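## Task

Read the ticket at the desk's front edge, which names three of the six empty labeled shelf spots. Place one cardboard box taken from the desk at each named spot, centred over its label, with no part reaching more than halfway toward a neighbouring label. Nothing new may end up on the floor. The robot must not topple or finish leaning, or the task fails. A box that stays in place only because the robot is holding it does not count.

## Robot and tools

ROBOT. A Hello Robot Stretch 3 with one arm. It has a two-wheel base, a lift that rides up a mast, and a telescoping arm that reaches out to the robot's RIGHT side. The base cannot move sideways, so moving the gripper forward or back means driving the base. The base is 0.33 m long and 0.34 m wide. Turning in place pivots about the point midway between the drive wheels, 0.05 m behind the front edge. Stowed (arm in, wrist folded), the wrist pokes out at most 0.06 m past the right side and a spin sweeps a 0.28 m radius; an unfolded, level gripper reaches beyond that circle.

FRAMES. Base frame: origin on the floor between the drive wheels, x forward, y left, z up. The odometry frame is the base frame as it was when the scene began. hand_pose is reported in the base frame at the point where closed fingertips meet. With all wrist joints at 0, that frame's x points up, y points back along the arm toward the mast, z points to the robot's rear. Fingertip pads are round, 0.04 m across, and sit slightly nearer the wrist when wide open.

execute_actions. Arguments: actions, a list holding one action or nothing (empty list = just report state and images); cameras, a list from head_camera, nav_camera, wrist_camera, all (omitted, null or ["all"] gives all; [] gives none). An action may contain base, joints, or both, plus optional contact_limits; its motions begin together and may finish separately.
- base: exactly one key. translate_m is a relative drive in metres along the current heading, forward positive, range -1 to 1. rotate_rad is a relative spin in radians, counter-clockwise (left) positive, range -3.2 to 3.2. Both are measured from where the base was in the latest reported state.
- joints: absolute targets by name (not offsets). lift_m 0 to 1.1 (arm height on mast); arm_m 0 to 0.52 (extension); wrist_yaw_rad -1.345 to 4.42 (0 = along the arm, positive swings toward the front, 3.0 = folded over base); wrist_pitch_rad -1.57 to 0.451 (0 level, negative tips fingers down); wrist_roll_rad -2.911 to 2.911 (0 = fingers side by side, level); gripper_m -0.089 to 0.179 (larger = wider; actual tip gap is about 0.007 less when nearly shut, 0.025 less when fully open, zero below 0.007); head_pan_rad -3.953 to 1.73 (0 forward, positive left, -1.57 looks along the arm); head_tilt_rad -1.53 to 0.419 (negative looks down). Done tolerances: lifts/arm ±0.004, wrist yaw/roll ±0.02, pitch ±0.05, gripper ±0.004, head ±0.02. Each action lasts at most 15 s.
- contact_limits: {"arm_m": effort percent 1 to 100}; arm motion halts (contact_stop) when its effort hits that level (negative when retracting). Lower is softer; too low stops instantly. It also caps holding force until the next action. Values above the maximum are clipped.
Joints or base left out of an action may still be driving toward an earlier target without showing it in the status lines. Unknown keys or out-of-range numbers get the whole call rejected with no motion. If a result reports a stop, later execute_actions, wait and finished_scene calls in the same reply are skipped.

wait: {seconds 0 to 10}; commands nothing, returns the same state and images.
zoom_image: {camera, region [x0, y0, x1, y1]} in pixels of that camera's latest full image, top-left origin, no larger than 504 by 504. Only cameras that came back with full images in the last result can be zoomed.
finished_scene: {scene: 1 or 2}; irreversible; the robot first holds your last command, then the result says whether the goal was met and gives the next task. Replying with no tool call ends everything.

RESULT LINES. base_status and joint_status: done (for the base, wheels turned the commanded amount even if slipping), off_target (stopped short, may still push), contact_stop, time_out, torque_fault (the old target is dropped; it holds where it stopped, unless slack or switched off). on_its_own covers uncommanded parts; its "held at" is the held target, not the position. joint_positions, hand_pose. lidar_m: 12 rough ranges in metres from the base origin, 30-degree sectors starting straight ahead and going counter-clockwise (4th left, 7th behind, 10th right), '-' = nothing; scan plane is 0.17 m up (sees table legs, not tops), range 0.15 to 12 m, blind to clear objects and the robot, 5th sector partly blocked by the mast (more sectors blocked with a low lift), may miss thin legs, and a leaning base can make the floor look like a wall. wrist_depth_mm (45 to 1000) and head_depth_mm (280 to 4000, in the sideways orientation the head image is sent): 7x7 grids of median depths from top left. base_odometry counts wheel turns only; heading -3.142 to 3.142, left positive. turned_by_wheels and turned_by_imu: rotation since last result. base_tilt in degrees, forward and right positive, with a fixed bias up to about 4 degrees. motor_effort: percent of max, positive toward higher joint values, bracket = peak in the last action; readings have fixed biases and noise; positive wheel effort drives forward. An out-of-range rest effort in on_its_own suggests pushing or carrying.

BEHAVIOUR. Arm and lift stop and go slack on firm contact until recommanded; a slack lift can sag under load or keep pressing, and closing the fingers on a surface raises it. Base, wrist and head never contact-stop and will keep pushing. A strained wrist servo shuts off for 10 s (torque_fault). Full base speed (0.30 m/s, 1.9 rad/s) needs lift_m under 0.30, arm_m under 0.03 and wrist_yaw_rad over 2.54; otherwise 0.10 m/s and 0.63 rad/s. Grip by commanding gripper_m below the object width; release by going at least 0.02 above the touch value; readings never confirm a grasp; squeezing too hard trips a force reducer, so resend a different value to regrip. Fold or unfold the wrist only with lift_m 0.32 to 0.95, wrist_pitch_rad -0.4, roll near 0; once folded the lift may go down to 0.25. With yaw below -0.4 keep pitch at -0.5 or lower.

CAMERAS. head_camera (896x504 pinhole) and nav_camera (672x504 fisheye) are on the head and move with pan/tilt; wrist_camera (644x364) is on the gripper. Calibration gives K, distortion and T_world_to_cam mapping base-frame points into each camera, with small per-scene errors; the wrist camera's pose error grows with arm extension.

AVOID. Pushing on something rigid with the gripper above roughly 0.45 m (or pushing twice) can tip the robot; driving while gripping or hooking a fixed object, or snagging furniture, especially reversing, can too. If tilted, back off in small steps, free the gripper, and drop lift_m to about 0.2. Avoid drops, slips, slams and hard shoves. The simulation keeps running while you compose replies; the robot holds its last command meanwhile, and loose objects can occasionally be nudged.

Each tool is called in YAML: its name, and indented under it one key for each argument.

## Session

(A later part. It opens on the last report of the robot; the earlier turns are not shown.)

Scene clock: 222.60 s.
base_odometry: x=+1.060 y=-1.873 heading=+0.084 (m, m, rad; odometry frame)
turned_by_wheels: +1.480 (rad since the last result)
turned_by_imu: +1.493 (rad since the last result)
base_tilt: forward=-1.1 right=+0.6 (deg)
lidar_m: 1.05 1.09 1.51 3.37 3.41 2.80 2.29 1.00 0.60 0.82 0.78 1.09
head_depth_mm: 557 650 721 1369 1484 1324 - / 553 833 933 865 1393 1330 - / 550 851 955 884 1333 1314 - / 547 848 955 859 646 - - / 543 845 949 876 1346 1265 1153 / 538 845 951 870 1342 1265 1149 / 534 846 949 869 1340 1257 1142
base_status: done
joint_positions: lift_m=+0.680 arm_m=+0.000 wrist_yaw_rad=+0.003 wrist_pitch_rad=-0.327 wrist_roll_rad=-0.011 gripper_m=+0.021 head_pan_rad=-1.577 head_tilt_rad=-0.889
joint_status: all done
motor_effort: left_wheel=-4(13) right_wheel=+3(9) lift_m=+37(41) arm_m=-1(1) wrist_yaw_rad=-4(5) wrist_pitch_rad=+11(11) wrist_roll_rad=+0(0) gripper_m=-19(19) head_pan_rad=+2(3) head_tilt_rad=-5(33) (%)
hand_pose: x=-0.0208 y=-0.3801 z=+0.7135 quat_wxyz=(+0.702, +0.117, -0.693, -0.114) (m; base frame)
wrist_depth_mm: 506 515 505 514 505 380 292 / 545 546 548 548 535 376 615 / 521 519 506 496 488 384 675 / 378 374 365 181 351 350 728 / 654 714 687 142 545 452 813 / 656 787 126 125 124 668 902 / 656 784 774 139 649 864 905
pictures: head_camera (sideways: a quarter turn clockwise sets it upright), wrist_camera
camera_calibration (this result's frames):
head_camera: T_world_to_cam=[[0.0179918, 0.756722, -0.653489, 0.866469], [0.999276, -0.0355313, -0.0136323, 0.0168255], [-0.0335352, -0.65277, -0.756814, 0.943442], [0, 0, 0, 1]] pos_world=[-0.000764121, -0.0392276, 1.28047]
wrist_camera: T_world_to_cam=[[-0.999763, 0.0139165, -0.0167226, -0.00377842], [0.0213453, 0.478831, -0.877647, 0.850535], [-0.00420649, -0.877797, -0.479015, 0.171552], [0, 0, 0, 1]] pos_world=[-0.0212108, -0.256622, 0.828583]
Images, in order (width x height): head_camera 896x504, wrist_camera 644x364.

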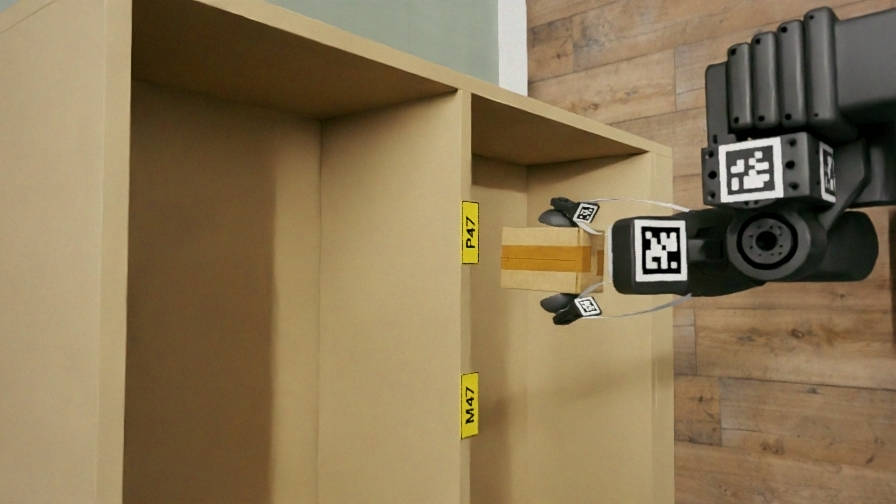

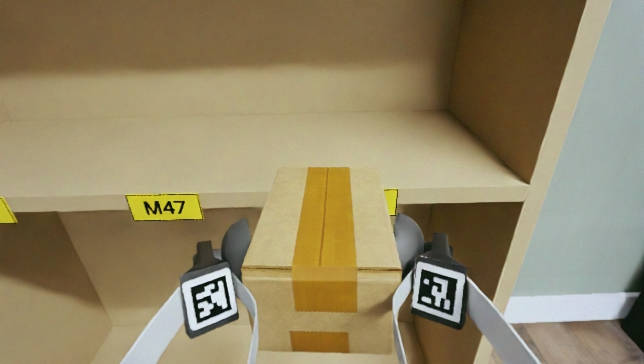

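11

execute_actions:
  actions:
    - {"base":{"translate_m":-0.04},"joints":{"arm_m":0.29,"lift_m":0.662}}
  cameras: []

execute_actions:
  actions:
    - {"joints":{"lift_m":0.644}}
  cameras: []

execute_actions:
  actions:
    - {"joints":{"gripper_m":0.12}}
  cameras: []

execute_actions:
  actions:
    - {"joints":{"arm_m":0.12,"lift_m":0.652}}
  cameras: ["wrist_camera"]

Scene clock: 227.13 s.
base_odometry: x=+1.020 y=-1.876 heading=+0.084 (m, m, rad; odometry frame)
turned_by_wheels: +0.000 (rad since the last result)
turned_by_imu: +0.001 (rad since the last result)
base_tilt: forward=-1.1 right=+0.6 (deg)
lidar_m: 1.09 1.14 1.57 3.40 3.42 2.76 2.25 0.97 0.58 0.81 0.80 1.13
head_depth_mm: 557 606 1111 1371 1483 1301 1182 / 553 768 763 908 1501 - - / 549 849 963 - 1342 1272 1158 / 546 845 950 - 1350 1269 1154 / 542 844 950 875 1348 1261 1153 / 538 842 948 873 1345 1261 1150 / 534 841 945 871 1339 1258 1148
base_status: done
joint_positions: lift_m=+0.662 arm_m=+0.290 wrist_yaw_rad=+0.002 wrist_pitch_rad=-0.327 wrist_roll_rad=-0.011 gripper_m=+0.021 head_pan_rad=-1.577 head_tilt_rad=-0.889
joint_status: all done
motor_effort: left_wheel=-4(10) right_wheel=+2(4) lift_m=+31(33) arm_m=+3(3) wrist_yaw_rad=-2(3) wrist_pitch_rad=+11(11) wrist_roll_rad=+0(0) gripper_m=-18(21) head_pan_rad=+3(3) head_tilt_rad=-5(7) (%)
hand_pose: x=-0.0211 y=-0.6696 z=+0.6957 quat_wxyz=(+0.702, +0.117, -0.693, -0.114) (m; base frame)
wrist_depth_mm: 249 249 249 249 247 249 217 / 266 266 270 266 268 266 217 / 288 288 291 289 284 285 217 / 307 309 309 181 301 296 219 / 264 257 256 141 229 246 220 / 214 214 127 125 124 204 201 / 181 180 172 139 170 173 172
pictures: none
No camera images: the call's "cameras" was empty. Leave "cameras" out to get every camera's image.

Scene clock: 228.03 s.
base_odometry: x=+1.020 y=-1.876 heading=+0.084 (m, m, rad; odometry frame)
turned_by_wheels: +0.000 (rad since the last result)
turned_by_imu: +0.000 (rad since the last result)
base_tilt: forward=-1.1 right=+0.6 (deg)
lidar_m: 1.09 1.14 1.57 3.38 3.41 2.75 2.25 0.97 0.58 0.81 0.80 1.13
head_depth_mm: 557 604 1110 1366 1483 1301 1183 / 553 768 764 886 1507 - - / 551 850 951 - 1348 1269 1158 / 546 846 951 - 1346 1268 1149 / 542 844 951 873 1347 1268 1156 / 538 843 948 870 1349 1261 1150 / 534 842 945 868 1337 1260 1143
base_status: not commanded
joint_positions: lift_m=+0.644 arm_m=+0.290 wrist_yaw_rad=+0.002 wrist_pitch_rad=-0.327 wrist_roll_rad=-0.011 gripper_m=+0.021 head_pan_rad=-1.577 head_tilt_rad=-0.889
joint_status: all done
motor_effort: left_wheel=-4(4) right_wheel=+3(4) lift_m=+31(30) arm_m=+3(3) wrist_yaw_rad=-2(2) wrist_pitch_rad=+11(11) wrist_roll_rad=+0(0) gripper_m=-19(19) head_pan_rad=+2(2) head_tilt_rad=-5(4) (%)
hand_pose: x=-0.0211 y=-0.6696 z=+0.6777 quat_wxyz=(+0.702, +0.117, -0.693, -0.114) (m; base frame)
wrist_depth_mm: 249 250 249 248 248 247 215 / 268 266 267 265 267 265 216 / 291 291 286 286 289 286 218 / 298 295 289 181 277 273 219 / 232 229 227 141 205 218 208 / 189 189 127 125 124 181 179 / 160 160 153 139 151 154 152
pictures: none
No camera images: the call's "cameras" was empty. Leave "cameras" out to get every camera's image.

Scene clock: 229.53 s.
base_odometry: x=+1.020 y=-1.876 heading=+0.084 (m, m, rad; odometry frame)
turned_by_wheels: +0.000 (rad since the last result)
turned_by_imu: +0.000 (rad since the last result)
base_tilt: forward=-1.1 right=+0.6 (deg)
lidar_m: 1.09 1.14 1.57 3.40 3.42 2.76 2.25 0.97 0.58 0.81 0.80 1.13
head_depth_mm: 557 605 1114 1362 1479 1301 1181 / 554 767 765 885 1510 - - / 549 848 954 - 1348 1271 1156 / 546 845 952 - 1350 1266 1153 / 543 842 949 876 1346 1265 1151 / 538 842 946 872 1340 1267 1146 / 533 841 944 871 1337 1256 1148
base_status: not commanded
joint_positions: lift_m=+0.644 arm_m=+0.290 wrist_yaw_rad=+0.002 wrist_pitch_rad=-0.322 wrist_roll_rad=-0.011 gripper_m=+0.120 head_pan_rad=-1.577 head_tilt_rad=-0.889
joint_status: all done
motor_effort: left_wheel=-4(4) right_wheel=+3(3) lift_m=+30(30) arm_m=+3(3) wrist_yaw_rad=-2(3) wrist_pitch_rad=+9(11) wrist_roll_rad=+0(0) gripper_m=+1(87) head_pan_rad=+2(2) head_tilt_rad=-7(5) (%)
hand_pose: x=-0.0211 y=-0.6702 z=+0.6789 quat_wxyz=(+0.702, +0.115, -0.694, -0.112) (m; base frame)
wrist_depth_mm: 249 248 248 247 247 247 217 / 269 265 267 265 266 264 218 / 286 285 286 287 288 285 219 / 301 301 296 186 282 278 221 / 234 234 230 147 215 226 208 / 193 198 175 126 173 - 180 / 164 155 154 139 153 151 154
pictures: none
No camera images: the call's "cameras" was empty. Leave "cameras" out to get every camera's image.

Scene clock: 232.03 s.
base_odometry: x=+1.020 y=-1.876 heading=+0.084 (m, m, rad; odometry frame)
turned_by_wheels: +0.000 (rad since the last result)
turned_by_imu: +0.000 (rad since the last result)
base_tilt: forward=-1.1 right=+0.7 (deg)
lidar_m: 1.09 1.13 1.57 3.40 3.41 2.75 2.25 0.97 0.58 0.81 0.80 1.13
head_depth_mm: 556 606 1112 1364 1488 1305 1178 / 552 766 764 896 1507 - - / 550 847 953 883 1352 1253 1154 / 546 844 948 859 - 1254 1151 / 542 843 949 868 1346 1272 1149 / 538 845 948 871 1342 1259 1146 / 533 841 947 869 1336 1259 1143
base_status: not commanded
joint_positions: lift_m=+0.652 arm_m=+0.120 wrist_yaw_rad=+0.002 wrist_pitch_rad=-0.321 wrist_roll_rad=-0.011 gripper_m=+0.120 head_pan_rad=-1.577 head_tilt_rad=-0.889
joint_status: all done
motor_effort: left_wheel=-4(4) right_wheel=+4(3) lift_m=+36(37) arm_m=-1(3) wrist_yaw_rad=-2(2) wrist_pitch_rad=+8(9) wrist_roll_rad=+0(0) gripper_m=+2(0) head_pan_rad=+3(3) head_tilt_rad=-4(6) (%)
hand_pose: x=-0.0211 y=-0.5008 z=+0.6870 quat_wxyz=(+0.702, +0.114, -0.694, -0.112) (m; base frame)
wrist_depth_mm: 403 399 402 400 403 315 207 / 431 435 434 428 425 314 210 / 450 446 436 287 413 318 211 / 325 321 315 290 304 281 213 / 248 249 246 241 239 239 230 / 243 590 604 611 587 - 682 / 655 701 681 669 663 349 777
pictures: wrist_camera
camera_calibration (this result's frames):
wrist_camera: T_world_to_cam=[[-0.999747, 0.014921, -0.0168268, -0.00222681], [0.0218858, 0.473288, -0.880636, 0.884359], [-0.00517606, -0.880781, -0.473495, 0.0476314], [0, 0, 0, 1]] pos_world=[-0.0213346, -0.376571, 0.801314]
Images, in order (width x height): wrist_camera 644x364.

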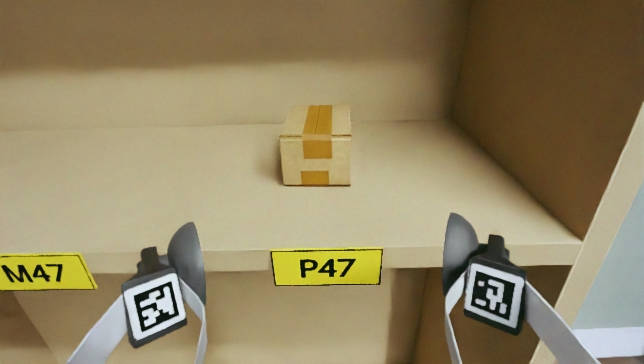

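finished_scene:
  scene: 2

The scene is finished: the task was done.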